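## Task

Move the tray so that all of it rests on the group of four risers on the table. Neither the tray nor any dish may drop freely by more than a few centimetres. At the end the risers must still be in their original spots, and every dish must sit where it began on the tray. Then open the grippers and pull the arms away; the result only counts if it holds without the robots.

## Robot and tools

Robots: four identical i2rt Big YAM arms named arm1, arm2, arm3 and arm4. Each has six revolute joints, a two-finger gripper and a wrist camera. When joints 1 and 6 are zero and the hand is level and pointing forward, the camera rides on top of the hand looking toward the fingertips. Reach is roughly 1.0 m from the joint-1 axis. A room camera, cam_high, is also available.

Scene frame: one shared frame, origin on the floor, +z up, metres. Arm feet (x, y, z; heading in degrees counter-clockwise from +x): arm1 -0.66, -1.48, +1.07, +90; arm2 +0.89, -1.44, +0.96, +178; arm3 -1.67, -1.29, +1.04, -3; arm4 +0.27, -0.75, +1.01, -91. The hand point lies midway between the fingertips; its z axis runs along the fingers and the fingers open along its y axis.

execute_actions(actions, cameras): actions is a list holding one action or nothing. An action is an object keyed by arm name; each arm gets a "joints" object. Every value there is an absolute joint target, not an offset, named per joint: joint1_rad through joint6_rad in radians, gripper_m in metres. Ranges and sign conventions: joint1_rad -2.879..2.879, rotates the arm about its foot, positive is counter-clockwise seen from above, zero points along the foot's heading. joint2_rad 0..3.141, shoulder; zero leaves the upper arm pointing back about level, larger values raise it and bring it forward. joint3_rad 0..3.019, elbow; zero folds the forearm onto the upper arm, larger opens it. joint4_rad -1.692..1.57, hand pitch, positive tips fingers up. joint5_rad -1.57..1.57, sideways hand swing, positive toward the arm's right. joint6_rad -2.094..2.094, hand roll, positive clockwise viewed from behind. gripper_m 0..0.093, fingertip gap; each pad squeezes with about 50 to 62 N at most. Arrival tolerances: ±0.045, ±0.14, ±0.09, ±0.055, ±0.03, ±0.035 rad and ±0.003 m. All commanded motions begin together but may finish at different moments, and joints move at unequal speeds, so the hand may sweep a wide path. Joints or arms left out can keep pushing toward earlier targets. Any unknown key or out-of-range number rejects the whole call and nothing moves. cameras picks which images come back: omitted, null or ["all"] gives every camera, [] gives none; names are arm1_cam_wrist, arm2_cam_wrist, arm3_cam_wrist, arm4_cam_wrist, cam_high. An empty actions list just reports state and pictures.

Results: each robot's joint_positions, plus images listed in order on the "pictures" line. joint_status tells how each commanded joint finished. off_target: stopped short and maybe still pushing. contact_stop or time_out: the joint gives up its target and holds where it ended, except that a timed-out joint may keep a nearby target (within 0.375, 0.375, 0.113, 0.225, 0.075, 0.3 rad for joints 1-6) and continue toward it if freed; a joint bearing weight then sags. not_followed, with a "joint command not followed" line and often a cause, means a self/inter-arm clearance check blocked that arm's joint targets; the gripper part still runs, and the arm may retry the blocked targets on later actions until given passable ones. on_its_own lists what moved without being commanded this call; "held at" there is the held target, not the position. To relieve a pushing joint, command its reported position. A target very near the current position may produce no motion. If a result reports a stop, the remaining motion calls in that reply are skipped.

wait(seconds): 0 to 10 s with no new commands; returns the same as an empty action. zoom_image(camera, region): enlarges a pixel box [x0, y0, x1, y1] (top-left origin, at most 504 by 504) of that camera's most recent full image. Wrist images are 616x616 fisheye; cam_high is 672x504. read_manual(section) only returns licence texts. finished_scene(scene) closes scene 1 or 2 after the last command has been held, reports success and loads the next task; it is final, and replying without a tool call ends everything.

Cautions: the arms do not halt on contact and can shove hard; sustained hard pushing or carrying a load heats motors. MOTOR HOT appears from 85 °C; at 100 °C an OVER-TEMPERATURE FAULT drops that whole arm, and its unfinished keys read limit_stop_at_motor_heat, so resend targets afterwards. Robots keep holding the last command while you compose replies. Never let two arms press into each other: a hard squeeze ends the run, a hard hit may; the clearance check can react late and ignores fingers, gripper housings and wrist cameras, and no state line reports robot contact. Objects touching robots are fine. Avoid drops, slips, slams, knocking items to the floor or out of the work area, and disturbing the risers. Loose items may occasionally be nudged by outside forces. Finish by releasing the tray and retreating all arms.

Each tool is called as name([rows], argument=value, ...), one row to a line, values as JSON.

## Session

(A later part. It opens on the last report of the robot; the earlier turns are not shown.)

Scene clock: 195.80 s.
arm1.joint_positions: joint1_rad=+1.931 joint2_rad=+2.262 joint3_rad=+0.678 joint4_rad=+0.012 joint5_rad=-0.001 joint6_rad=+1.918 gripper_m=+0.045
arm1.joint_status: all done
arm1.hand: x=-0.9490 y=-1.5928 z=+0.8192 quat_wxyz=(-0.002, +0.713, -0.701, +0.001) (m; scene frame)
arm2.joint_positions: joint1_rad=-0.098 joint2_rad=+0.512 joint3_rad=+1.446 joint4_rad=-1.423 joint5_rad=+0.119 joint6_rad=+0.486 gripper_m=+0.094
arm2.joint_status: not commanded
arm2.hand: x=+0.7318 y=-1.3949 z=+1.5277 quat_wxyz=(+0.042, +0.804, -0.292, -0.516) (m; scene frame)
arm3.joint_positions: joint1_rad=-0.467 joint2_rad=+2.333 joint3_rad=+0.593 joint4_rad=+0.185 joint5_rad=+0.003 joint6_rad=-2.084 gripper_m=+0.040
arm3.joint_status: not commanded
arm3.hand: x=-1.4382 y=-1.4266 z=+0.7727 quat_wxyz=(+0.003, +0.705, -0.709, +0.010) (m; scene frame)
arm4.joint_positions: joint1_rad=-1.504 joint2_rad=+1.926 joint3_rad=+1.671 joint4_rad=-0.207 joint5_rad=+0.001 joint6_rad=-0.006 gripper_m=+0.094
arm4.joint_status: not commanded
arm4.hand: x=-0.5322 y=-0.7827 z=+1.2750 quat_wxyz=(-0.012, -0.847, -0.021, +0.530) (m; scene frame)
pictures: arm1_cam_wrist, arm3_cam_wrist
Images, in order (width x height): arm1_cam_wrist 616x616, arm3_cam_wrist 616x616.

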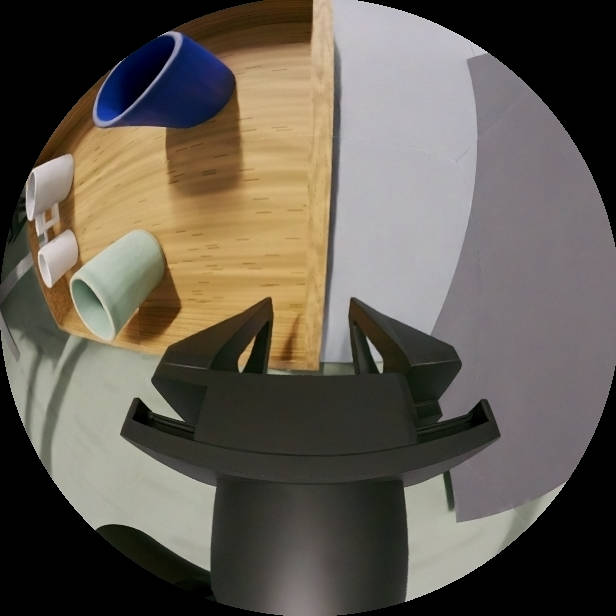

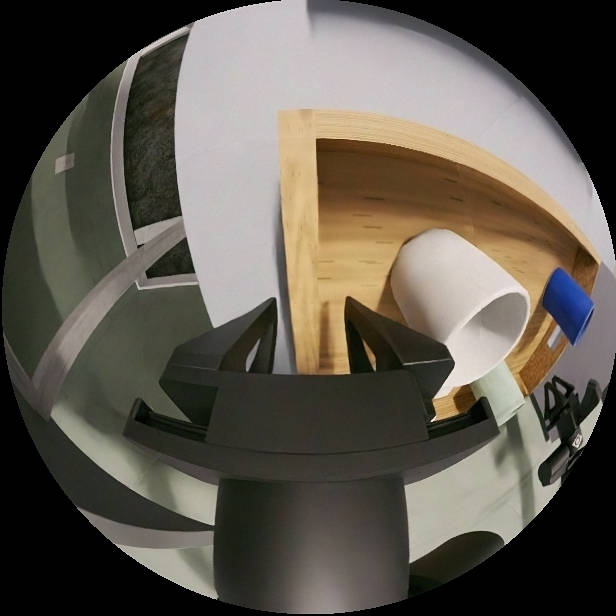

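execute_actions([
  {"arm1":{"joints":{"joint2_rad":2.35,"joint3_rad":0.71,"joint4_rad":0.075,"joint6_rad":1.945}},"arm3":{"joints":{"joint2_rad":2.36,"joint3_rad":0.59}},"arm4":{"joints":{"joint2_rad":1.6,"joint3_rad":1.3}}},
], cameras=[])

execute_actions([
  {"arm1":{"joints":{"joint2_rad":2.44,"joint3_rad":0.75,"joint4_rad":0.125}}},
], cameras=[])

execute_actions([
  {"arm1":{"joints":{"gripper_m":0}},"arm3":{"joints":{"gripper_m":0}}},
], cameras=[])

execute_actions([
  {"arm1":{"joints":{"joint2_rad":2.29,"joint3_rad":0.71,"joint4_rad":0.065}},"arm3":{"joints":{"joint2_rad":2.205,"joint3_rad":0.56,"joint4_rad":0.125}}},
], cameras=["arm1_cam_wrist","arm3_cam_wrist","arm4_cam_wrist"])

Scene clock: 202.47 s.
arm1.joint_positions: joint1_rad=+1.931 joint2_rad=+2.336 joint3_rad=+0.711 joint4_rad=+0.064 joint5_rad=-0.001 joint6_rad=+1.932 gripper_m=+0.045
arm1.joint_status: all done
arm1.hand: x=-0.9535 y=-1.5945 z=+0.7975 quat_wxyz=(+0.003, +0.708, -0.706, -0.001) (m; scene frame)
arm2.joint_positions: joint1_rad=-0.098 joint2_rad=+0.512 joint3_rad=+1.446 joint4_rad=-1.423 joint5_rad=+0.119 joint6_rad=+0.486 gripper_m=+0.094
arm2.joint_status: not commanded
arm2.hand: x=+0.7318 y=-1.3949 z=+1.5277 quat_wxyz=(+0.042, +0.804, -0.292, -0.516) (m; scene frame)
arm3.joint_positions: joint1_rad=-0.467 joint2_rad=+2.342 joint3_rad=+0.593 joint4_rad=+0.186 joint5_rad=+0.003 joint6_rad=-2.084 gripper_m=+0.040
arm3.joint_status: all done
arm3.hand: x=-1.4411 y=-1.4249 z=+0.7704 quat_wxyz=(+0.004, +0.705, -0.709, +0.006) (m; scene frame)
arm4.joint_positions: joint1_rad=-1.504 joint2_rad=+1.589 joint3_rad=+1.289 joint4_rad=-0.207 joint5_rad=+0.001 joint6_rad=-0.006 gripper_m=+0.094
arm4.joint_status: all done
arm4.hand: x=-0.4019 y=-0.7767 z=+1.2933 quat_wxyz=(-0.011, -0.859, -0.021, +0.511) (m; scene frame)
pictures: none
No camera images: the call's "cameras" was empty. Leave "cameras" out to get every camera's image.

Scene clock: 203.27 s.
arm1.joint_positions: joint1_rad=+1.931 joint2_rad=+2.430 joint3_rad=+0.748 joint4_rad=+0.112 joint5_rad=-0.003 joint6_rad=+1.932 gripper_m=+0.045
arm1.joint_status: all done
arm1.hand: x=-0.9497 y=-1.5933 z=+0.7692 quat_wxyz=(-0.001, +0.708, -0.706, +0.001) (m; scene frame)
arm2.joint_positions: joint1_rad=-0.098 joint2_rad=+0.512 joint3_rad=+1.446 joint4_rad=-1.423 joint5_rad=+0.119 joint6_rad=+0.486 gripper_m=+0.094
arm2.joint_status: not commanded
arm2.hand: x=+0.7318 y=-1.3949 z=+1.5277 quat_wxyz=(+0.042, +0.804, -0.292, -0.516) (m; scene frame)
arm3.joint_positions: joint1_rad=-0.467 joint2_rad=+2.342 joint3_rad=+0.593 joint4_rad=+0.186 joint5_rad=+0.003 joint6_rad=-2.084 gripper_m=+0.040
arm3.joint_status: not commanded
arm3.hand: x=-1.4411 y=-1.4249 z=+0.7704 quat_wxyz=(+0.004, +0.705, -0.709, +0.006) (m; scene frame)
arm4.joint_positions: joint1_rad=-1.504 joint2_rad=+1.589 joint3_rad=+1.289 joint4_rad=-0.207 joint5_rad=+0.001 joint6_rad=-0.006 gripper_m=+0.094
arm4.joint_status: not commanded
arm4.hand: x=-0.4019 y=-0.7767 z=+1.2933 quat_wxyz=(-0.011, -0.859, -0.021, +0.511) (m; scene frame)
pictures: none
No camera images: the call's "cameras" was empty. Leave "cameras" out to get every camera's image.

Scene clock: 203.87 s.
arm1.joint_positions: joint1_rad=+1.931 joint2_rad=+2.431 joint3_rad=+0.744 joint4_rad=+0.113 joint5_rad=-0.007 joint6_rad=+1.935 gripper_m=+0.011
arm1.joint_status: gripper_m off_target (ended at +0.011, target +0.000)
arm1.hand: x=-0.9468 y=-1.5930 z=+0.7691 quat_wxyz=(-0.002, +0.707, -0.707, +0.004) (m; scene frame)
arm2.joint_positions: joint1_rad=-0.098 joint2_rad=+0.512 joint3_rad=+1.446 joint4_rad=-1.423 joint5_rad=+0.119 joint6_rad=+0.486 gripper_m=+0.094
arm2.joint_status: not commanded
arm2.hand: x=+0.7318 y=-1.3949 z=+1.5277 quat_wxyz=(+0.042, +0.804, -0.292, -0.516) (m; scene frame)
arm3.joint_positions: joint1_rad=-0.467 joint2_rad=+2.343 joint3_rad=+0.593 joint4_rad=+0.187 joint5_rad=+0.001 joint6_rad=-2.097 gripper_m=+0.011
arm3.joint_status: gripper_m off_target (ended at +0.011, target +0.000)
arm3.hand: x=-1.4410 y=-1.4248 z=+0.7702 quat_wxyz=(+0.004, +0.710, -0.705, +0.006) (m; scene frame)
arm4.joint_positions: joint1_rad=-1.504 joint2_rad=+1.589 joint3_rad=+1.289 joint4_rad=-0.207 joint5_rad=+0.001 joint6_rad=-0.006 gripper_m=+0.094
arm4.joint_status: not commanded
arm4.hand: x=-0.4019 y=-0.7767 z=+1.2933 quat_wxyz=(-0.011, -0.859, -0.021, +0.511) (m; scene frame)
pictures: none
No camera images: the call's "cameras" was empty. Leave "cameras" out to get every camera's image.

Scene clock: 204.70 s.
arm1.joint_positions: joint1_rad=+1.930 joint2_rad=+2.357 joint3_rad=+0.712 joint4_rad=+0.071 joint5_rad=-0.006 joint6_rad=+1.935 gripper_m=+0.011
arm1.joint_status: all done
arm1.hand: x=-0.9476 y=-1.5927 z=+0.7913 quat_wxyz=(-0.002, +0.706, -0.708, +0.004) (m; scene frame)
arm2.joint_positions: joint1_rad=-0.098 joint2_rad=+0.512 joint3_rad=+1.446 joint4_rad=-1.423 joint5_rad=+0.119 joint6_rad=+0.486 gripper_m=+0.094
arm2.joint_status: not commanded
arm2.hand: x=+0.7318 y=-1.3949 z=+1.5277 quat_wxyz=(+0.042, +0.804, -0.292, -0.516) (m; scene frame)
arm3.joint_positions: joint1_rad=-0.467 joint2_rad=+2.266 joint3_rad=+0.569 joint4_rad=+0.129 joint5_rad=+0.002 joint6_rad=-2.097 gripper_m=+0.011
arm3.joint_status: all done
arm3.hand: x=-1.4405 y=-1.4249 z=+0.7905 quat_wxyz=(+0.004, +0.710, -0.705, +0.004) (m; scene frame)
arm4.joint_positions: joint1_rad=-1.504 joint2_rad=+1.589 joint3_rad=+1.289 joint4_rad=-0.207 joint5_rad=+0.001 joint6_rad=-0.006 gripper_m=+0.094
arm4.joint_status: not commanded
arm4.hand: x=-0.4019 y=-0.7767 z=+1.2933 quat_wxyz=(-0.011, -0.859, -0.021, +0.511) (m; scene frame)
pictures: arm1_cam_wrist, arm3_cam_wrist, arm4_cam_wrist
Images, in order (width x height): arm1_cam_wrist 616x616, arm3_cam_wrist 616x616, arm4_cam_wrist 616x616.

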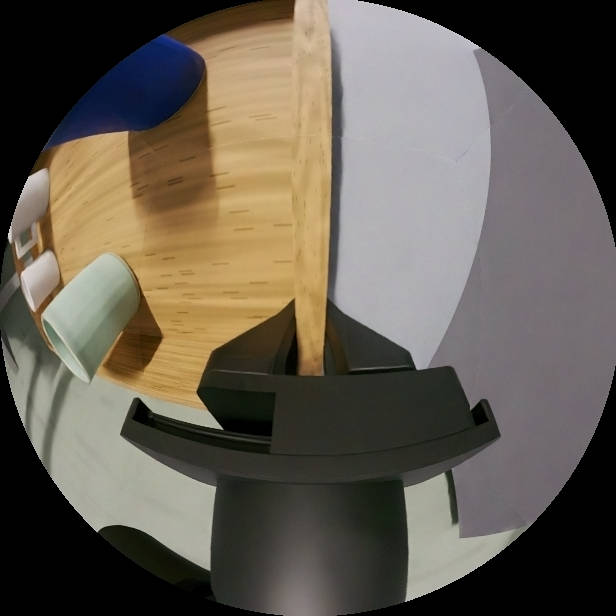

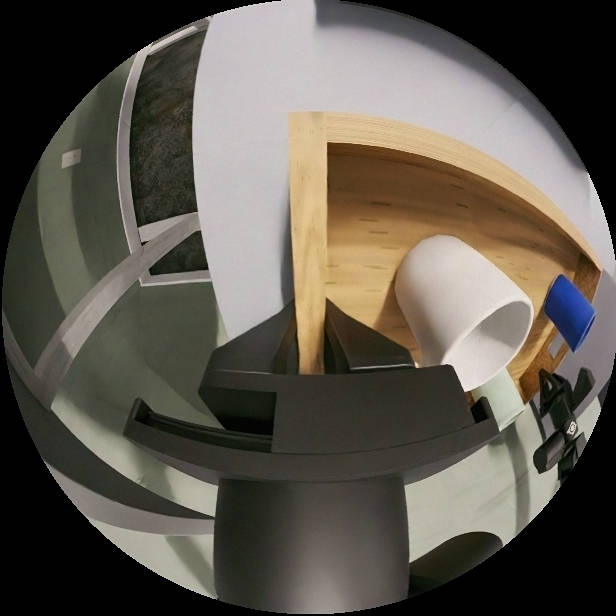

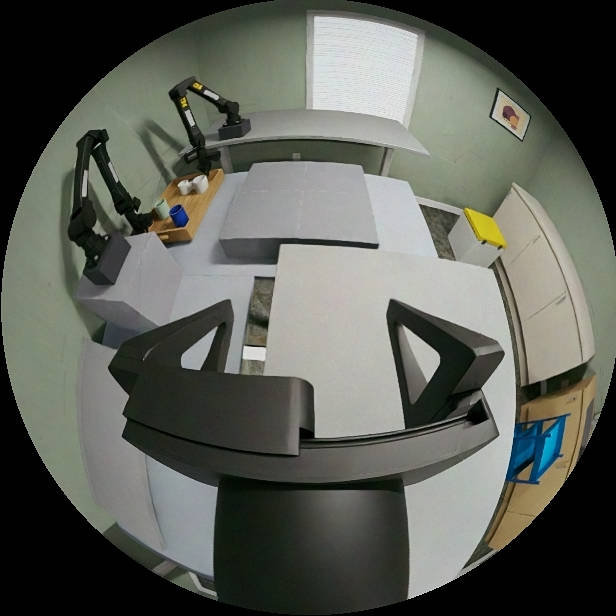

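execute_actions([
  {"arm1":{"joints":{"joint2_rad":2.165,"joint3_rad":0.665,"joint4_rad":-0.012}},"arm3":{"joints":{"joint2_rad":2.05,"joint3_rad":0.525,"joint4_rad":0.005}}},
], cameras=["arm3_cam_wrist"])

execute_actions([
  {"arm1":{"joints":{"joint2_rad":2.025,"joint3_rad":0.635,"joint4_rad":-0.115}},"arm3":{"joints":{"joint2_rad":1.885,"joint3_rad":0.50,"joint4_rad":-0.13}}},
], cameras=["arm1_cam_wrist","arm3_cam_wrist"])

Scene clock: 209.97 s.
arm1.joint_positions: joint1_rad=+1.930 joint2_rad=+2.223 joint3_rad=+0.662 joint4_rad=-0.006 joint5_rad=-0.006 joint6_rad=+1.936 gripper_m=+0.011
arm1.joint_status: all done
arm1.hand: x=-0.9493 y=-1.5934 z=+0.8306 quat_wxyz=(+0.001, +0.706, -0.708, +0.002) (m; scene frame)
arm2.joint_positions: joint1_rad=-0.098 joint2_rad=+0.512 joint3_rad=+1.446 joint4_rad=-1.423 joint5_rad=+0.119 joint6_rad=+0.486 gripper_m=+0.094
arm2.joint_status: not commanded
arm2.hand: x=+0.7318 y=-1.3949 z=+1.5277 quat_wxyz=(+0.042, +0.804, -0.292, -0.516) (m; scene frame)
arm3.joint_positions: joint1_rad=-0.467 joint2_rad=+2.102 joint3_rad=+0.522 joint4_rad=+0.010 joint5_rad=+0.005 joint6_rad=-2.097 gripper_m=+0.011
arm3.joint_status: all done
arm3.hand: x=-1.4409 y=-1.4249 z=+0.8322 quat_wxyz=(+0.006, +0.710, -0.705, +0.003) (m; scene frame)
arm4.joint_positions: joint1_rad=-1.504 joint2_rad=+1.589 joint3_rad=+1.289 joint4_rad=-0.207 joint5_rad=+0.001 joint6_rad=-0.006 gripper_m=+0.094
arm4.joint_status: not commanded
arm4.hand: x=-0.4019 y=-0.7767 z=+1.2933 quat_wxyz=(-0.011, -0.859, -0.021, +0.511) (m; scene frame)
pictures: arm3_cam_wrist
Images, in order (width x height): arm3_cam_wrist 616x616.

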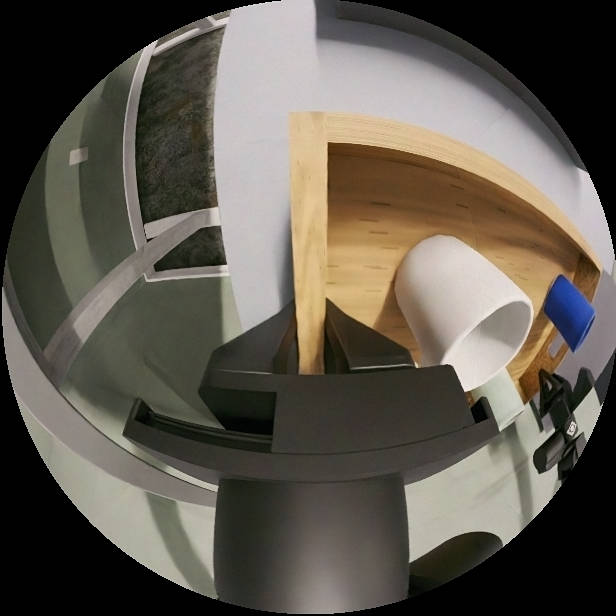

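Scene clock: 210.83 s.
arm1.joint_positions: joint1_rad=+1.930 joint2_rad=+2.082 joint3_rad=+0.627 joint4_rad=-0.109 joint5_rad=-0.005 joint6_rad=+1.938 gripper_m=+0.011
arm1.joint_status: all done
arm1.hand: x=-0.9513 y=-1.5941 z=+0.8705 quat_wxyz=(+0.003, +0.706, -0.709, +0.001) (m; scene frame)
arm2.joint_positions: joint1_rad=-0.098 joint2_rad=+0.512 joint3_rad=+1.446 joint4_rad=-1.423 joint5_rad=+0.119 joint6_rad=+0.486 gripper_m=+0.094
arm2.joint_status: not commanded
arm2.hand: x=+0.7318 y=-1.3949 z=+1.5277 quat_wxyz=(+0.042, +0.804, -0.292, -0.516) (m; scene frame)
arm3.joint_positions: joint1_rad=-0.467 joint2_rad=+1.936 joint3_rad=+0.491 joint4_rad=-0.125 joint5_rad=+0.005 joint6_rad=-2.097 gripper_m=+0.011
arm3.joint_status: all done
arm3.hand: x=-1.4410 y=-1.4246 z=+0.8727 quat_wxyz=(+0.006, +0.710, -0.705, +0.003) (m; scene frame)
arm4.joint_positions: joint1_rad=-1.504 joint2_rad=+1.589 joint3_rad=+1.289 joint4_rad=-0.207 joint5_rad=+0.001 joint6_rad=-0.006 gripper_m=+0.094
arm4.joint_status: not commanded
arm4.hand: x=-0.4019 y=-0.7767 z=+1.2933 quat_wxyz=(-0.011, -0.859, -0.021, +0.511) (m; scene frame)
pictures: arm1_cam_wrist, arm3_cam_wrist
Images, in order (width x height): arm1_cam_wrist 616x616, arm3_cam_wrist 616x616.

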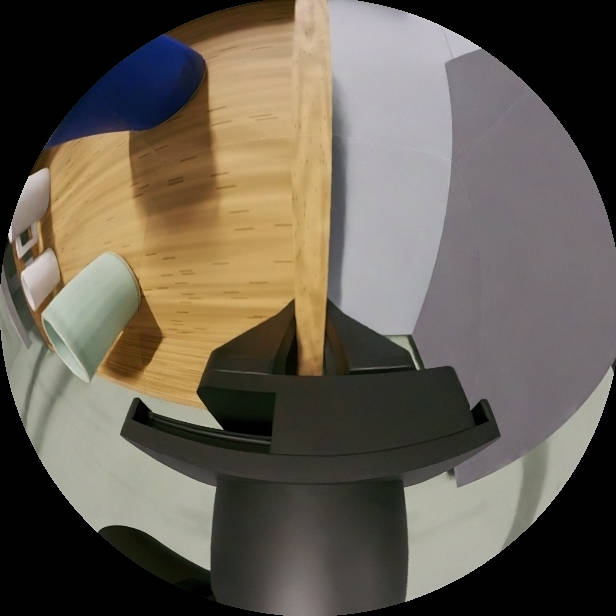

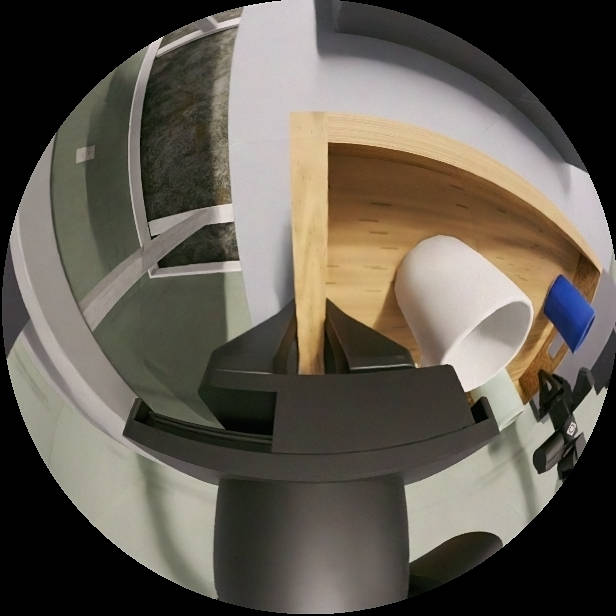

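execute_actions([
  {"arm1":{"joints":{"joint2_rad":1.88,"joint3_rad":0.61,"joint4_rad":-0.238}},"arm3":{"joints":{"joint2_rad":1.72,"joint3_rad":0.495,"joint4_rad":-0.28}}},
], cameras=[])

execute_actions([
  {"arm1":{"joints":{"joint2_rad":1.735,"joint3_rad":0.61,"joint4_rad":-0.372}},"arm3":{"joints":{"joint2_rad":1.56,"joint3_rad":0.51,"joint4_rad":-0.445}}},
], cameras=[])

execute_actions([
  {"arm1":{"joints":{"joint1_rad":1.681,"joint6_rad":1.675,"joint2_rad":1.63,"joint3_rad":0.535,"joint4_rad":-0.41}},"arm3":{"joints":{"joint1_rad":-0.178,"joint6_rad":-1.80,"joint2_rad":1.44,"joint3_rad":0.45,"joint4_rad":-0.52}}},
], cameras=["arm3_cam_wrist"])

execute_actions([
  {"arm1":{"joints":{"joint1_rad":1.396,"joint6_rad":1.39,"joint2_rad":1.625,"joint3_rad":0.52,"joint4_rad":-0.395}},"arm3":{"joints":{"joint1_rad":0.145,"joint6_rad":-1.475,"joint2_rad":1.46,"joint3_rad":0.47}}},
], cameras=["arm3_cam_wrist","arm4_cam_wrist"])

Scene clock: 221.37 s.
arm1.joint_positions: joint1_rad=+1.930 joint2_rad=+1.934 joint3_rad=+0.598 joint4_rad=-0.230 joint5_rad=-0.006 joint6_rad=+1.938 gripper_m=+0.011
arm1.joint_status: all done
arm1.hand: x=-0.9492 y=-1.5934 z=+0.9111 quat_wxyz=(+0.002, +0.706, -0.709, +0.002) (m; scene frame)
arm2.joint_positions: joint1_rad=-0.098 joint2_rad=+0.512 joint3_rad=+1.446 joint4_rad=-1.423 joint5_rad=+0.119 joint6_rad=+0.486 gripper_m=+0.094
arm2.joint_status: not commanded
arm2.hand: x=+0.7318 y=-1.3949 z=+1.5277 quat_wxyz=(+0.042, +0.804, -0.292, -0.516) (m; scene frame)
arm3.joint_positions: joint1_rad=-0.467 joint2_rad=+1.770 joint3_rad=+0.482 joint4_rad=-0.275 joint5_rad=+0.004 joint6_rad=-2.097 gripper_m=+0.011
arm3.joint_status: all done
arm3.hand: x=-1.4382 y=-1.4254 z=+0.9129 quat_wxyz=(+0.005, +0.710, -0.705, +0.006) (m; scene frame)
arm4.joint_positions: joint1_rad=-1.504 joint2_rad=+1.589 joint3_rad=+1.289 joint4_rad=-0.207 joint5_rad=+0.001 joint6_rad=-0.006 gripper_m=+0.094
arm4.joint_status: not commanded
arm4.hand: x=-0.4019 y=-0.7767 z=+1.2933 quat_wxyz=(-0.011, -0.859, -0.021, +0.511) (m; scene frame)
pictures: none
No camera images: the call's "cameras" was empty. Leave "cameras" out to get every camera's image.

Scene clock: 222.20 s.
arm1.joint_positions: joint1_rad=+1.930 joint2_rad=+1.791 joint3_rad=+0.594 joint4_rad=-0.365 joint5_rad=-0.007 joint6_rad=+1.939 gripper_m=+0.011
arm1.joint_status: all done
arm1.hand: x=-0.9516 y=-1.5945 z=+0.9521 quat_wxyz=(+0.004, +0.705, -0.709, +0.001) (m; scene frame)
arm2.joint_positions: joint1_rad=-0.098 joint2_rad=+0.512 joint3_rad=+1.446 joint4_rad=-1.423 joint5_rad=+0.119 joint6_rad=+0.486 gripper_m=+0.094
arm2.joint_status: not commanded
arm2.hand: x=+0.7318 y=-1.3949 z=+1.5277 quat_wxyz=(+0.042, +0.804, -0.292, -0.516) (m; scene frame)
arm3.joint_positions: joint1_rad=-0.467 joint2_rad=+1.607 joint3_rad=+0.483 joint4_rad=-0.437 joint5_rad=+0.006 joint6_rad=-2.097 gripper_m=+0.011
arm3.joint_status: all done
arm3.hand: x=-1.4388 y=-1.4251 z=+0.9536 quat_wxyz=(+0.005, +0.710, -0.705, +0.007) (m; scene frame)
arm4.joint_positions: joint1_rad=-1.504 joint2_rad=+1.589 joint3_rad=+1.289 joint4_rad=-0.207 joint5_rad=+0.001 joint6_rad=-0.006 gripper_m=+0.094
arm4.joint_status: not commanded
arm4.hand: x=-0.4019 y=-0.7767 z=+1.2933 quat_wxyz=(-0.011, -0.859, -0.021, +0.511) (m; scene frame)
pictures: none
No camera images: the call's "cameras" was empty. Leave "cameras" out to get every camera's image.

Scene clock: 223.27 s.
arm1.joint_positions: joint1_rad=+1.681 joint2_rad=+1.684 joint3_rad=+0.519 joint4_rad=-0.402 joint5_rad=-0.003 joint6_rad=+1.685 gripper_m=+0.011
arm1.joint_status: all done
arm1.hand: x=-0.9415 y=-1.5153 z=+0.9707 quat_wxyz=(+0.001, +0.707, -0.707, +0.000) (m; scene frame)
arm2.joint_positions: joint1_rad=-0.098 joint2_rad=+0.512 joint3_rad=+1.446 joint4_rad=-1.423 joint5_rad=+0.119 joint6_rad=+0.486 gripper_m=+0.094
arm2.joint_status: not commanded
arm2.hand: x=+0.7318 y=-1.3949 z=+1.5277 quat_wxyz=(+0.042, +0.804, -0.292, -0.516) (m; scene frame)
arm3.joint_positions: joint1_rad=-0.180 joint2_rad=+1.485 joint3_rad=+0.435 joint4_rad=-0.509 joint5_rad=+0.003 joint6_rad=-1.817 gripper_m=+0.011
arm3.joint_status: all done
arm3.hand: x=-1.4303 y=-1.3477 z=+0.9733 quat_wxyz=(+0.002, +0.712, -0.702, +0.008) (m; scene frame)
arm4.joint_positions: joint1_rad=-1.504 joint2_rad=+1.589 joint3_rad=+1.289 joint4_rad=-0.207 joint5_rad=+0.001 joint6_rad=-0.006 gripper_m=+0.094
arm4.joint_status: not commanded
arm4.hand: x=-0.4019 y=-0.7767 z=+1.2933 quat_wxyz=(-0.011, -0.859, -0.021, +0.511) (m; scene frame)
pictures: arm3_cam_wrist
Images, in order (width x height): arm3_cam_wrist 616x616.

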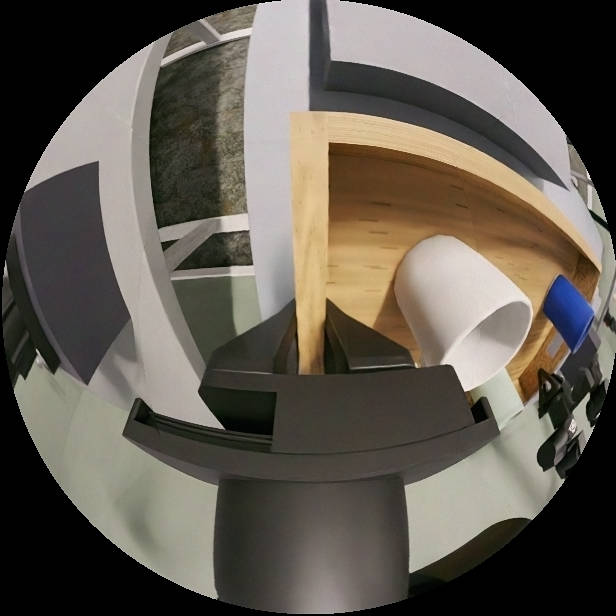

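Scene clock: 224.37 s.
arm1.joint_positions: joint1_rad=+1.398 joint2_rad=+1.684 joint3_rad=+0.505 joint4_rad=-0.394 joint5_rad=-0.003 joint6_rad=+1.399 gripper_m=+0.011
arm1.joint_status: all done
arm1.hand: x=-0.9334 y=-1.4365 z=+0.9689 quat_wxyz=(-0.001, +0.708, -0.706, +0.002) (m; scene frame)
arm2.joint_positions: joint1_rad=-0.098 joint2_rad=+0.512 joint3_rad=+1.446 joint4_rad=-1.423 joint5_rad=+0.119 joint6_rad=+0.486 gripper_m=+0.094
arm2.joint_status: not commanded
arm2.hand: x=+0.7318 y=-1.3949 z=+1.5277 quat_wxyz=(+0.042, +0.804, -0.292, -0.516) (m; scene frame)
arm3.joint_positions: joint1_rad=+0.140 joint2_rad=+1.485 joint3_rad=+0.435 joint4_rad=-0.508 joint5_rad=+0.006 joint6_rad=-1.499 gripper_m=+0.011
arm3.joint_status: all done
arm3.hand: x=-1.4240 y=-1.2687 z=+0.9726 quat_wxyz=(+0.001, +0.713, -0.701, +0.008) (m; scene frame)
arm4.joint_positions: joint1_rad=-1.504 joint2_rad=+1.589 joint3_rad=+1.289 joint4_rad=-0.207 joint5_rad=+0.001 joint6_rad=-0.006 gripper_m=+0.094
arm4.joint_status: not commanded
arm4.hand: x=-0.4019 y=-0.7767 z=+1.2933 quat_wxyz=(-0.011, -0.859, -0.021, +0.511) (m; scene frame)
pictures: arm3_cam_wrist, arm4_cam_wrist
Images, in order (width x height): arm3_cam_wrist 616x616, arm4_cam_wrist 616x616.

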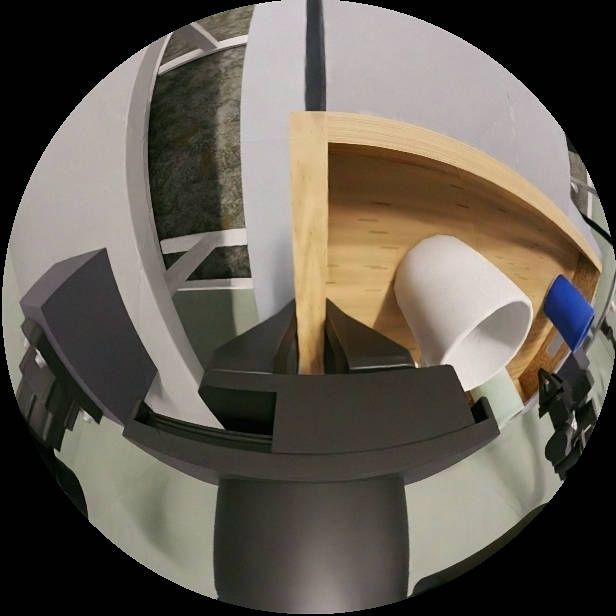

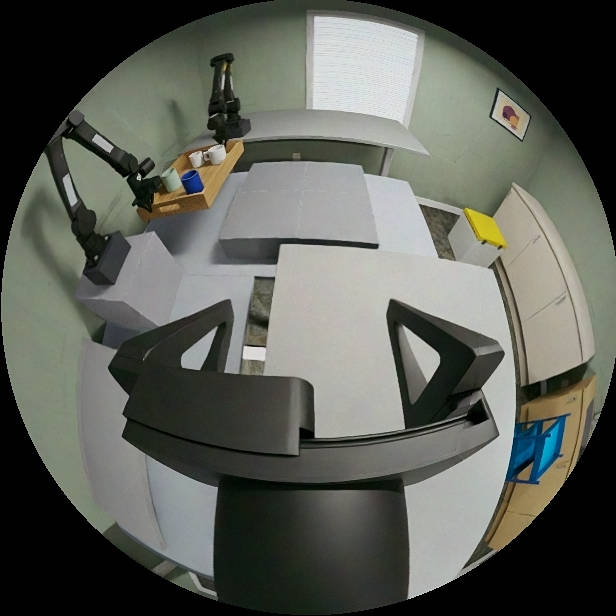

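execute_actions([
  {"arm1":{"joints":{"joint1_rad":1.122,"joint6_rad":1.115,"joint2_rad":1.67,"joint3_rad":0.58,"joint4_rad":-0.425}},"arm3":{"joints":{"joint1_rad":0.433,"joint6_rad":-1.185,"joint2_rad":1.525,"joint3_rad":0.545,"joint4_rad":-0.54}}},
], cameras=[])

execute_actions([
  {"arm1":{"joints":{"joint1_rad":0.893,"joint6_rad":0.885,"joint2_rad":1.725,"joint3_rad":0.685,"joint4_rad":-0.47}},"arm3":{"joints":{"joint1_rad":0.655,"joint6_rad":-0.965,"joint2_rad":1.61,"joint3_rad":0.67,"joint4_rad":-0.573}}},
], cameras=["arm4_cam_wrist"])

execute_actions([
  {"arm1":{"joints":{"joint1_rad":0.716,"joint6_rad":0.708,"joint2_rad":1.795,"joint3_rad":0.83,"joint4_rad":-0.533}},"arm3":{"joints":{"joint1_rad":0.817,"joint6_rad":-0.80,"joint2_rad":1.71,"joint3_rad":0.835,"joint4_rad":-0.628}}},
], cameras=["arm3_cam_wrist","arm4_cam_wrist"])

Scene clock: 230.90 s.
arm1.joint_positions: joint1_rad=+1.126 joint2_rad=+1.705 joint3_rad=+0.548 joint4_rad=-0.412 joint5_rad=-0.005 joint6_rad=+1.125 gripper_m=+0.011
arm1.joint_status: all done
arm1.hand: x=-0.9255 y=-1.3580 z=+0.9697 quat_wxyz=(+0.001, +0.709, -0.706, +0.001) (m; scene frame)
arm2.joint_positions: joint1_rad=-0.098 joint2_rad=+0.512 joint3_rad=+1.446 joint4_rad=-1.423 joint5_rad=+0.119 joint6_rad=+0.486 gripper_m=+0.094
arm2.joint_status: not commanded
arm2.hand: x=+0.7318 y=-1.3949 z=+1.5277 quat_wxyz=(+0.042, +0.804, -0.292, -0.516) (m; scene frame)
arm3.joint_positions: joint1_rad=+0.431 joint2_rad=+1.543 joint3_rad=+0.506 joint4_rad=-0.522 joint5_rad=+0.008 joint6_rad=-1.209 gripper_m=+0.011
arm3.joint_status: all done
arm3.hand: x=-1.4155 y=-1.1885 z=+0.9717 quat_wxyz=(+0.000, +0.713, -0.701, +0.008) (m; scene frame)
arm4.joint_positions: joint1_rad=-1.504 joint2_rad=+1.589 joint3_rad=+1.289 joint4_rad=-0.207 joint5_rad=+0.001 joint6_rad=-0.006 gripper_m=+0.094
arm4.joint_status: not commanded
arm4.hand: x=-0.4019 y=-0.7767 z=+1.2933 quat_wxyz=(-0.011, -0.859, -0.021, +0.511) (m; scene frame)
pictures: none
No camera images: the call's "cameras" was empty. Leave "cameras" out to get every camera's image.

Scene clock: 231.93 s.
arm1.joint_positions: joint1_rad=+0.892 joint2_rad=+1.771 joint3_rad=+0.650 joint4_rad=-0.455 joint5_rad=-0.007 joint6_rad=+0.892 gripper_m=+0.011
arm1.joint_status: all done
arm1.hand: x=-0.9167 y=-1.2782 z=+0.9673 quat_wxyz=(+0.001, +0.709, -0.706, +0.003) (m; scene frame)
arm2.joint_positions: joint1_rad=-0.098 joint2_rad=+0.512 joint3_rad=+1.446 joint4_rad=-1.423 joint5_rad=+0.119 joint6_rad=+0.486 gripper_m=+0.094
arm2.joint_status: not commanded
arm2.hand: x=+0.7318 y=-1.3949 z=+1.5277 quat_wxyz=(+0.042, +0.804, -0.292, -0.516) (m; scene frame)
arm3.joint_positions: joint1_rad=+0.659 joint2_rad=+1.640 joint3_rad=+0.635 joint4_rad=-0.559 joint5_rad=+0.010 joint6_rad=-0.983 gripper_m=+0.012
arm3.joint_status: all done
arm3.hand: x=-1.4071 y=-1.1071 z=+0.9701 quat_wxyz=(+0.001, +0.714, -0.700, +0.008) (m; scene frame)
arm4.joint_positions: joint1_rad=-1.504 joint2_rad=+1.589 joint3_rad=+1.289 joint4_rad=-0.207 joint5_rad=+0.001 joint6_rad=-0.006 gripper_m=+0.094
arm4.joint_status: not commanded
arm4.hand: x=-0.4019 y=-0.7767 z=+1.2933 quat_wxyz=(-0.011, -0.859, -0.021, +0.511) (m; scene frame)
pictures: arm4_cam_wrist
Images, in order (width x height): arm4_cam_wrist 616x616.

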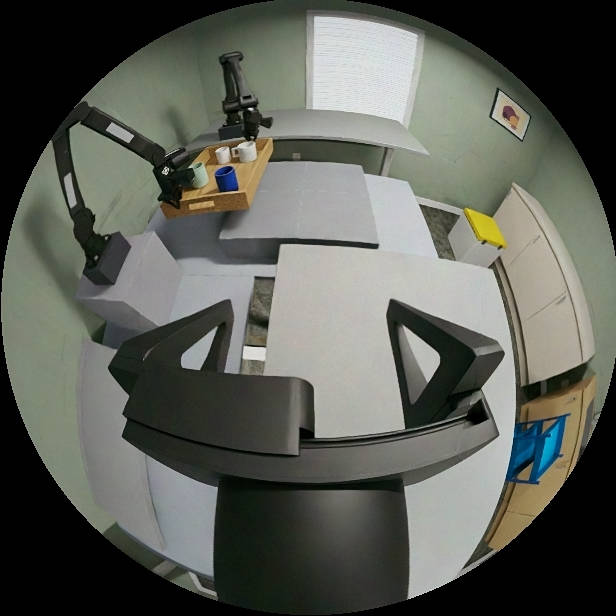

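Scene clock: 233.00 s.
arm1.joint_positions: joint1_rad=+0.712 joint2_rad=+1.853 joint3_rad=+0.795 joint4_rad=-0.519 joint5_rad=-0.007 joint6_rad=+0.712 gripper_m=+0.011
arm1.joint_status: all done
arm1.hand: x=-0.9086 y=-1.1982 z=+0.9657 quat_wxyz=(+0.002, +0.709, -0.706, +0.003) (m; scene frame)
arm2.joint_positions: joint1_rad=-0.098 joint2_rad=+0.512 joint3_rad=+1.446 joint4_rad=-1.423 joint5_rad=+0.119 joint6_rad=+0.486 gripper_m=+0.094
arm2.joint_status: not commanded
arm2.hand: x=+0.7318 y=-1.3949 z=+1.5277 quat_wxyz=(+0.042, +0.804, -0.292, -0.516) (m; scene frame)
arm3.joint_positions: joint1_rad=+0.823 joint2_rad=+1.750 joint3_rad=+0.801 joint4_rad=-0.618 joint5_rad=+0.011 joint6_rad=-0.818 gripper_m=+0.012
arm3.joint_status: all done
arm3.hand: x=-1.3990 y=-1.0263 z=+0.9687 quat_wxyz=(+0.002, +0.713, -0.701, +0.007) (m; scene frame)
arm4.joint_positions: joint1_rad=-1.504 joint2_rad=+1.589 joint3_rad=+1.289 joint4_rad=-0.207 joint5_rad=+0.001 joint6_rad=-0.006 gripper_m=+0.094
arm4.joint_status: not commanded
arm4.hand: x=-0.4019 y=-0.7767 z=+1.2933 quat_wxyz=(-0.011, -0.859, -0.021, +0.511) (m; scene frame)
pictures: arm3_cam_wrist, arm4_cam_wrist
Images, in order (width x height): arm3_cam_wrist 616x616, arm4_cam_wrist 616x616.

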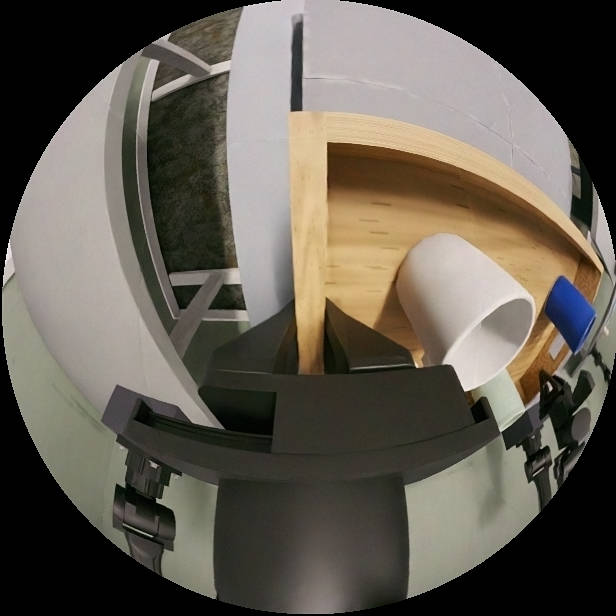

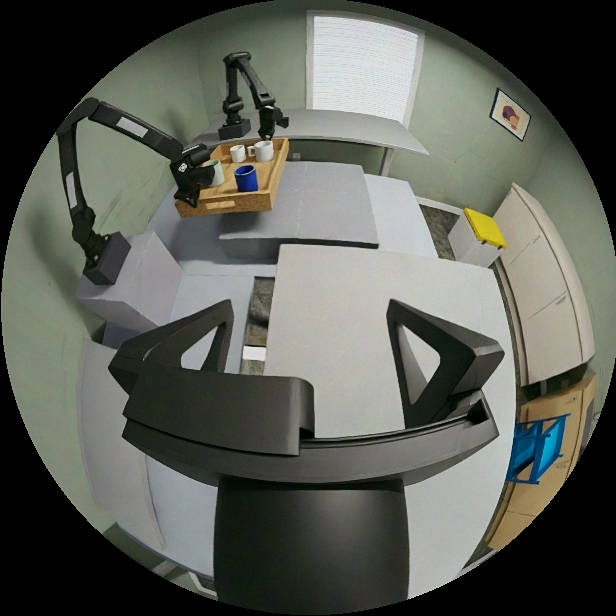

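execute_actions([
  {"arm1":{"joints":{"joint1_rad":0.585,"joint6_rad":0.577,"joint2_rad":1.87,"joint3_rad":1.005,"joint4_rad":-0.618}},"arm3":{"joints":{"joint1_rad":0.93,"joint6_rad":-0.685,"joint2_rad":1.815,"joint3_rad":1.025,"joint4_rad":-0.703}}},
], cameras=[])

execute_actions([
  {"arm1":{"joints":{"joint1_rad":0.48,"joint6_rad":0.472,"joint2_rad":1.965,"joint3_rad":1.21,"joint4_rad":-0.715}},"arm3":{"joints":{"joint1_rad":1.012,"joint6_rad":-0.605,"joint2_rad":1.93,"joint3_rad":1.245,"joint4_rad":-0.795}}},
], cameras=[])

execute_actions([
  {"arm1":{"joints":{"joint1_rad":0.385,"joint6_rad":0.377,"joint2_rad":2.07,"joint3_rad":1.435,"joint4_rad":-0.82}},"arm3":{"joints":{"joint1_rad":1.06,"joint6_rad":-0.555,"joint2_rad":2.07,"joint3_rad":1.53,"joint4_rad":-0.925}}},
], cameras=["arm1_cam_wrist","arm3_cam_wrist","arm4_cam_wrist"])

Scene clock: 244.33 s.
arm1.joint_positions: joint1_rad=+0.585 joint2_rad=+1.939 joint3_rad=+0.959 joint4_rad=-0.601 joint5_rad=-0.007 joint6_rad=+0.582 gripper_m=+0.011
arm1.joint_status: all done
arm1.hand: x=-0.9002 y=-1.1245 z=+0.9656 quat_wxyz=(+0.003, +0.709, -0.705, +0.005) (m; scene frame)
arm2.joint_positions: joint1_rad=-0.098 joint2_rad=+0.512 joint3_rad=+1.446 joint4_rad=-1.423 joint5_rad=+0.119 joint6_rad=+0.486 gripper_m=+0.094
arm2.joint_status: not commanded
arm2.hand: x=+0.7318 y=-1.3949 z=+1.5277 quat_wxyz=(+0.042, +0.804, -0.292, -0.516) (m; scene frame)
arm3.joint_positions: joint1_rad=+0.933 joint2_rad=+1.865 joint3_rad=+0.982 joint4_rad=-0.692 joint5_rad=+0.016 joint6_rad=-0.709 gripper_m=+0.012
arm3.joint_status: all done
arm3.hand: x=-1.3918 y=-0.9534 z=+0.9655 quat_wxyz=(+0.005, +0.714, -0.700, +0.010) (m; scene frame)
arm4.joint_positions: joint1_rad=-1.504 joint2_rad=+1.589 joint3_rad=+1.289 joint4_rad=-0.207 joint5_rad=+0.001 joint6_rad=-0.006 gripper_m=+0.094
arm4.joint_status: not commanded
arm4.hand: x=-0.4019 y=-0.7767 z=+1.2933 quat_wxyz=(-0.011, -0.859, -0.021, +0.511) (m; scene frame)
pictures: none
No camera images: the call's "cameras" was empty. Leave "cameras" out to get every camera's image.

Scene clock: 245.47 s.
arm1.joint_positions: joint1_rad=+0.484 joint2_rad=+2.046 joint3_rad=+1.152 joint4_rad=-0.698 joint5_rad=-0.009 joint6_rad=+0.476 gripper_m=+0.011
arm1.joint_status: all done
arm1.hand: x=-0.8901 y=-1.0510 z=+0.9621 quat_wxyz=(+0.006, +0.711, -0.703, +0.009) (m; scene frame)
arm2.joint_positions: joint1_rad=-0.098 joint2_rad=+0.512 joint3_rad=+1.446 joint4_rad=-1.423 joint5_rad=+0.119 joint6_rad=+0.486 gripper_m=+0.094
arm2.joint_status: not commanded
arm2.hand: x=+0.7318 y=-1.3949 z=+1.5277 quat_wxyz=(+0.042, +0.804, -0.292, -0.516) (m; scene frame)
arm3.joint_positions: joint1_rad=+1.012 joint2_rad=+1.991 joint3_rad=+1.188 joint4_rad=-0.782 joint5_rad=+0.018 joint6_rad=-0.634 gripper_m=+0.012
arm3.joint_status: all done
arm3.hand: x=-1.3831 y=-0.8817 z=+0.9607 quat_wxyz=(+0.009, +0.715, -0.699, +0.012) (m; scene frame)
arm4.joint_positions: joint1_rad=-1.504 joint2_rad=+1.589 joint3_rad=+1.289 joint4_rad=-0.207 joint5_rad=+0.001 joint6_rad=-0.006 gripper_m=+0.094
arm4.joint_status: not commanded
arm4.hand: x=-0.4019 y=-0.7767 z=+1.2933 quat_wxyz=(-0.011, -0.859, -0.021, +0.511) (m; scene frame)
pictures: none
No camera images: the call's "cameras" was empty. Leave "cameras" out to get every camera's image.

Scene clock: 246.63 s.
arm1.joint_positions: joint1_rad=+0.387 joint2_rad=+2.164 joint3_rad=+1.365 joint4_rad=-0.805 joint5_rad=-0.011 joint6_rad=+0.379 gripper_m=+0.011
arm1.joint_status: all done
arm1.hand: x=-0.8699 y=-0.9770 z=+0.9565 quat_wxyz=(+0.010, +0.711, -0.703, +0.013) (m; scene frame)
arm2.joint_positions: joint1_rad=-0.098 joint2_rad=+0.512 joint3_rad=+1.446 joint4_rad=-1.423 joint5_rad=+0.119 joint6_rad=+0.486 gripper_m=+0.094
arm2.joint_status: not commanded
arm2.hand: x=+0.7318 y=-1.3949 z=+1.5277 quat_wxyz=(+0.042, +0.804, -0.292, -0.516) (m; scene frame)
arm3.joint_positions: joint1_rad=+1.058 joint2_rad=+2.144 joint3_rad=+1.456 joint4_rad=-0.910 joint5_rad=+0.017 joint6_rad=-0.587 gripper_m=+0.012
arm3.joint_status: all done
arm3.hand: x=-1.3637 y=-0.8078 z=+0.9553 quat_wxyz=(+0.016, +0.715, -0.699, +0.013) (m; scene frame)
arm4.joint_positions: joint1_rad=-1.504 joint2_rad=+1.589 joint3_rad=+1.289 joint4_rad=-0.207 joint5_rad=+0.001 joint6_rad=-0.006 gripper_m=+0.094
arm4.joint_status: not commanded
arm4.hand: x=-0.4019 y=-0.7767 z=+1.2933 quat_wxyz=(-0.011, -0.859, -0.021, +0.511) (m; scene frame)
pictures: arm1_cam_wrist, arm3_cam_wrist, arm4_cam_wrist
Images, in order (width x height): arm1_cam_wrist 616x616, arm3_cam_wrist 616x616, arm4_cam_wrist 616x616.

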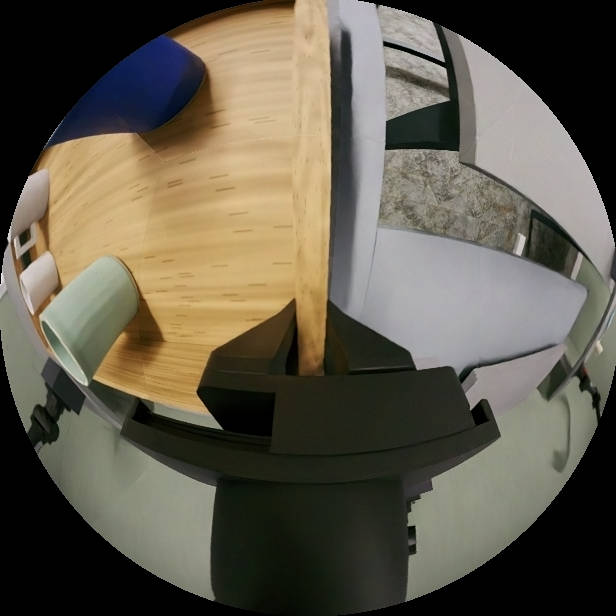

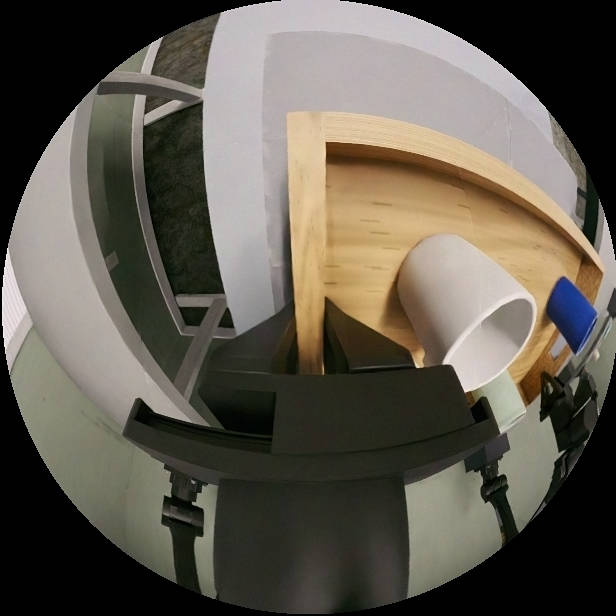

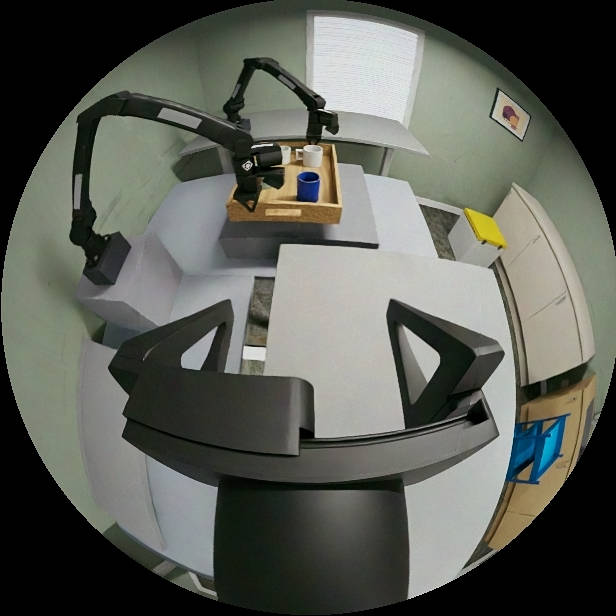

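execute_actions([
  {"arm1":{"joints":{"joint1_rad":0.405,"joint6_rad":0.395,"joint2_rad":2.145,"joint3_rad":1.435,"joint4_rad":-0.705}},"arm3":{"joints":{"joint1_rad":1.075,"joint6_rad":-0.545,"joint2_rad":2.135,"joint3_rad":1.50,"joint4_rad":-0.80}}},
], cameras=[])

execute_actions([
  {"arm1":{"joints":{"joint2_rad":2.19,"joint3_rad":1.44,"joint4_rad":-0.67}},"arm3":{"joints":{"joint2_rad":2.175,"joint4_rad":-0.765}}},
], cameras=["arm1_cam_wrist","arm3_cam_wrist"])

Scene clock: 251.23 s.
arm1.joint_positions: joint1_rad=+0.396 joint2_rad=+2.232 joint3_rad=+1.365 joint4_rad=-0.712 joint5_rad=+0.000 joint6_rad=+0.398 gripper_m=+0.011
arm1.joint_status: all done
arm1.hand: x=-0.8745 y=-0.9732 z=+0.9205 quat_wxyz=(+0.000, +0.708, -0.707, +0.004) (m; scene frame)
arm2.joint_positions: joint1_rad=-0.098 joint2_rad=+0.512 joint3_rad=+1.446 joint4_rad=-1.423 joint5_rad=+0.119 joint6_rad=+0.486 gripper_m=+0.094
arm2.joint_status: not commanded
arm2.hand: x=+0.7318 y=-1.3949 z=+1.5277 quat_wxyz=(+0.042, +0.804, -0.292, -0.516) (m; scene frame)
arm3.joint_positions: joint1_rad=+1.070 joint2_rad=+2.210 joint3_rad=+1.456 joint4_rad=-0.808 joint5_rad=+0.012 joint6_rad=-0.564 gripper_m=+0.012
arm3.joint_status: all done
arm3.hand: x=-1.3648 y=-0.7953 z=+0.9185 quat_wxyz=(-0.002, +0.711, -0.704, +0.007) (m; scene frame)
arm4.joint_positions: joint1_rad=-1.504 joint2_rad=+1.589 joint3_rad=+1.289 joint4_rad=-0.207 joint5_rad=+0.001 joint6_rad=-0.006 gripper_m=+0.094
arm4.joint_status: not commanded
arm4.hand: x=-0.4019 y=-0.7767 z=+1.2933 quat_wxyz=(-0.011, -0.859, -0.021, +0.511) (m; scene frame)
pictures: none
No camera images: the call's "cameras" was empty. Leave "cameras" out to get every camera's image.

Scene clock: 252.20 s.
arm1.joint_positions: joint1_rad=+0.398 joint2_rad=+2.265 joint3_rad=+1.365 joint4_rad=-0.679 joint5_rad=-0.002 joint6_rad=+0.403 gripper_m=+0.011
arm1.joint_status: all done
arm1.hand: x=-0.8753 y=-0.9754 z=+0.9024 quat_wxyz=(+0.001, +0.707, -0.707, +0.004) (m; scene frame)
arm2.joint_positions: joint1_rad=-0.098 joint2_rad=+0.512 joint3_rad=+1.446 joint4_rad=-1.423 joint5_rad=+0.119 joint6_rad=+0.486 gripper_m=+0.094
arm2.joint_status: not commanded
arm2.hand: x=+0.7318 y=-1.3949 z=+1.5277 quat_wxyz=(+0.042, +0.804, -0.292, -0.516) (m; scene frame)
arm3.joint_positions: joint1_rad=+1.071 joint2_rad=+2.243 joint3_rad=+1.456 joint4_rad=-0.776 joint5_rad=+0.016 joint6_rad=-0.561 gripper_m=+0.012
arm3.joint_status: all done
arm3.hand: x=-1.3652 y=-0.7959 z=+0.8997 quat_wxyz=(-0.001, +0.710, -0.704, +0.009) (m; scene frame)
arm4.joint_positions: joint1_rad=-1.504 joint2_rad=+1.589 joint3_rad=+1.289 joint4_rad=-0.207 joint5_rad=+0.001 joint6_rad=-0.006 gripper_m=+0.094
arm4.joint_status: not commanded
arm4.hand: x=-0.4019 y=-0.7767 z=+1.2933 quat_wxyz=(-0.011, -0.859, -0.021, +0.511) (m; scene frame)
pictures: arm1_cam_wrist, arm3_cam_wrist
Images, in order (width x height): arm1_cam_wrist 616x616, arm3_cam_wrist 616x616.

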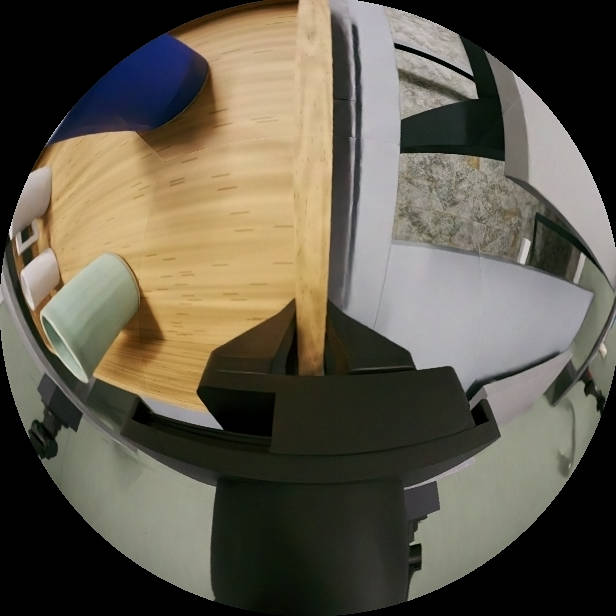

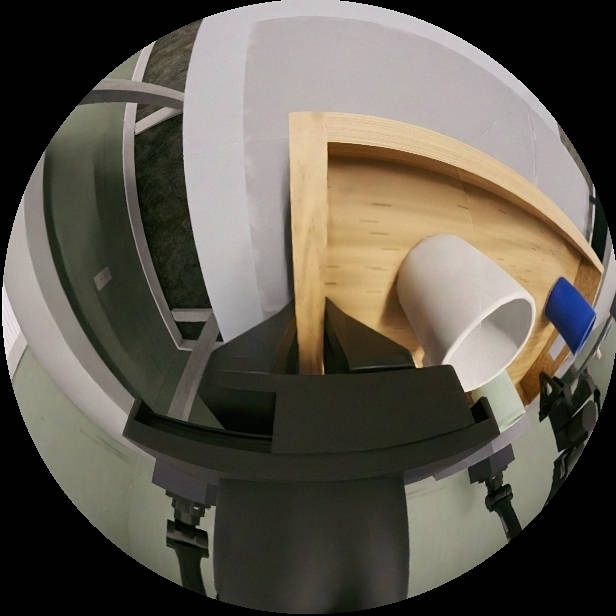

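execute_actions([
  {"arm1":{"joints":{"joint2_rad":2.225,"joint3_rad":1.45,"joint4_rad":-0.645}},"arm3":{"joints":{"joint2_rad":2.205,"joint4_rad":-0.74}}},
], cameras=[])

execute_actions([
  {"arm1":{"joints":{"joint2_rad":2.26,"joint3_rad":1.46,"joint4_rad":-0.62}},"arm3":{"joints":{"joint2_rad":2.24,"joint4_rad":-0.71}}},
], cameras=["arm3_cam_wrist"])

Scene clock: 255.70 s.
arm1.joint_positions: joint1_rad=+0.398 joint2_rad=+2.289 joint3_rad=+1.374 joint4_rad=-0.656 joint5_rad=+0.004 joint6_rad=+0.404 gripper_m=+0.011
arm1.joint_status: all done
arm1.hand: x=-0.8755 y=-0.9719 z=+0.8919 quat_wxyz=(-0.004, +0.707, -0.708, +0.001) (m; scene frame)
arm2.joint_positions: joint1_rad=-0.098 joint2_rad=+0.512 joint3_rad=+1.446 joint4_rad=-1.423 joint5_rad=+0.119 joint6_rad=+0.486 gripper_m=+0.094
arm2.joint_status: not commanded
arm2.hand: x=+0.7318 y=-1.3949 z=+1.5277 quat_wxyz=(+0.042, +0.804, -0.292, -0.516) (m; scene frame)
arm3.joint_positions: joint1_rad=+1.071 joint2_rad=+2.252 joint3_rad=+1.456 joint4_rad=-0.753 joint5_rad=+0.005 joint6_rad=-0.559 gripper_m=+0.012
arm3.joint_status: all done
arm3.hand: x=-1.3653 y=-0.7921 z=+0.8948 quat_wxyz=(-0.007, +0.710, -0.704, +0.002) (m; scene frame)
arm4.joint_positions: joint1_rad=-1.504 joint2_rad=+1.589 joint3_rad=+1.289 joint4_rad=-0.207 joint5_rad=+0.001 joint6_rad=-0.006 gripper_m=+0.094
arm4.joint_status: not commanded
arm4.hand: x=-0.4019 y=-0.7767 z=+1.2933 quat_wxyz=(-0.011, -0.859, -0.021, +0.511) (m; scene frame)
pictures: none
No camera images: the call's "cameras" was empty. Leave "cameras" out to get every camera's image.

Scene clock: 256.20 s.
arm1.joint_positions: joint1_rad=+0.398 joint2_rad=+2.291 joint3_rad=+1.374 joint4_rad=-0.653 joint5_rad=+0.005 joint6_rad=+0.404 gripper_m=+0.011
arm1.joint_status: all done
arm1.hand: x=-0.8756 y=-0.9715 z=+0.8909 quat_wxyz=(-0.004, +0.707, -0.708, +0.001) (m; scene frame)
arm2.joint_positions: joint1_rad=-0.098 joint2_rad=+0.512 joint3_rad=+1.446 joint4_rad=-1.423 joint5_rad=+0.119 joint6_rad=+0.486 gripper_m=+0.094
arm2.joint_status: not commanded
arm2.hand: x=+0.7318 y=-1.3949 z=+1.5277 quat_wxyz=(+0.042, +0.804, -0.292, -0.516) (m; scene frame)
arm3.joint_positions: joint1_rad=+1.071 joint2_rad=+2.254 joint3_rad=+1.456 joint4_rad=-0.750 joint5_rad=+0.004 joint6_rad=-0.559 gripper_m=+0.012
arm3.joint_status: all done
arm3.hand: x=-1.3652 y=-0.7917 z=+0.8940 quat_wxyz=(-0.008, +0.710, -0.704, +0.001) (m; scene frame)
arm4.joint_positions: joint1_rad=-1.504 joint2_rad=+1.589 joint3_rad=+1.289 joint4_rad=-0.207 joint5_rad=+0.001 joint6_rad=-0.006 gripper_m=+0.094
arm4.joint_status: not commanded
arm4.hand: x=-0.4019 y=-0.7767 z=+1.2933 quat_wxyz=(-0.011, -0.859, -0.021, +0.511) (m; scene frame)
pictures: arm3_cam_wrist
Images, in order (width x height): arm3_cam_wrist 616x616.

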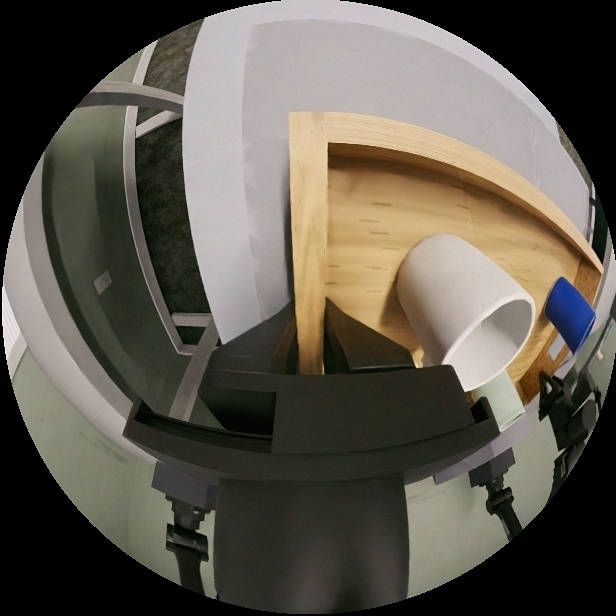

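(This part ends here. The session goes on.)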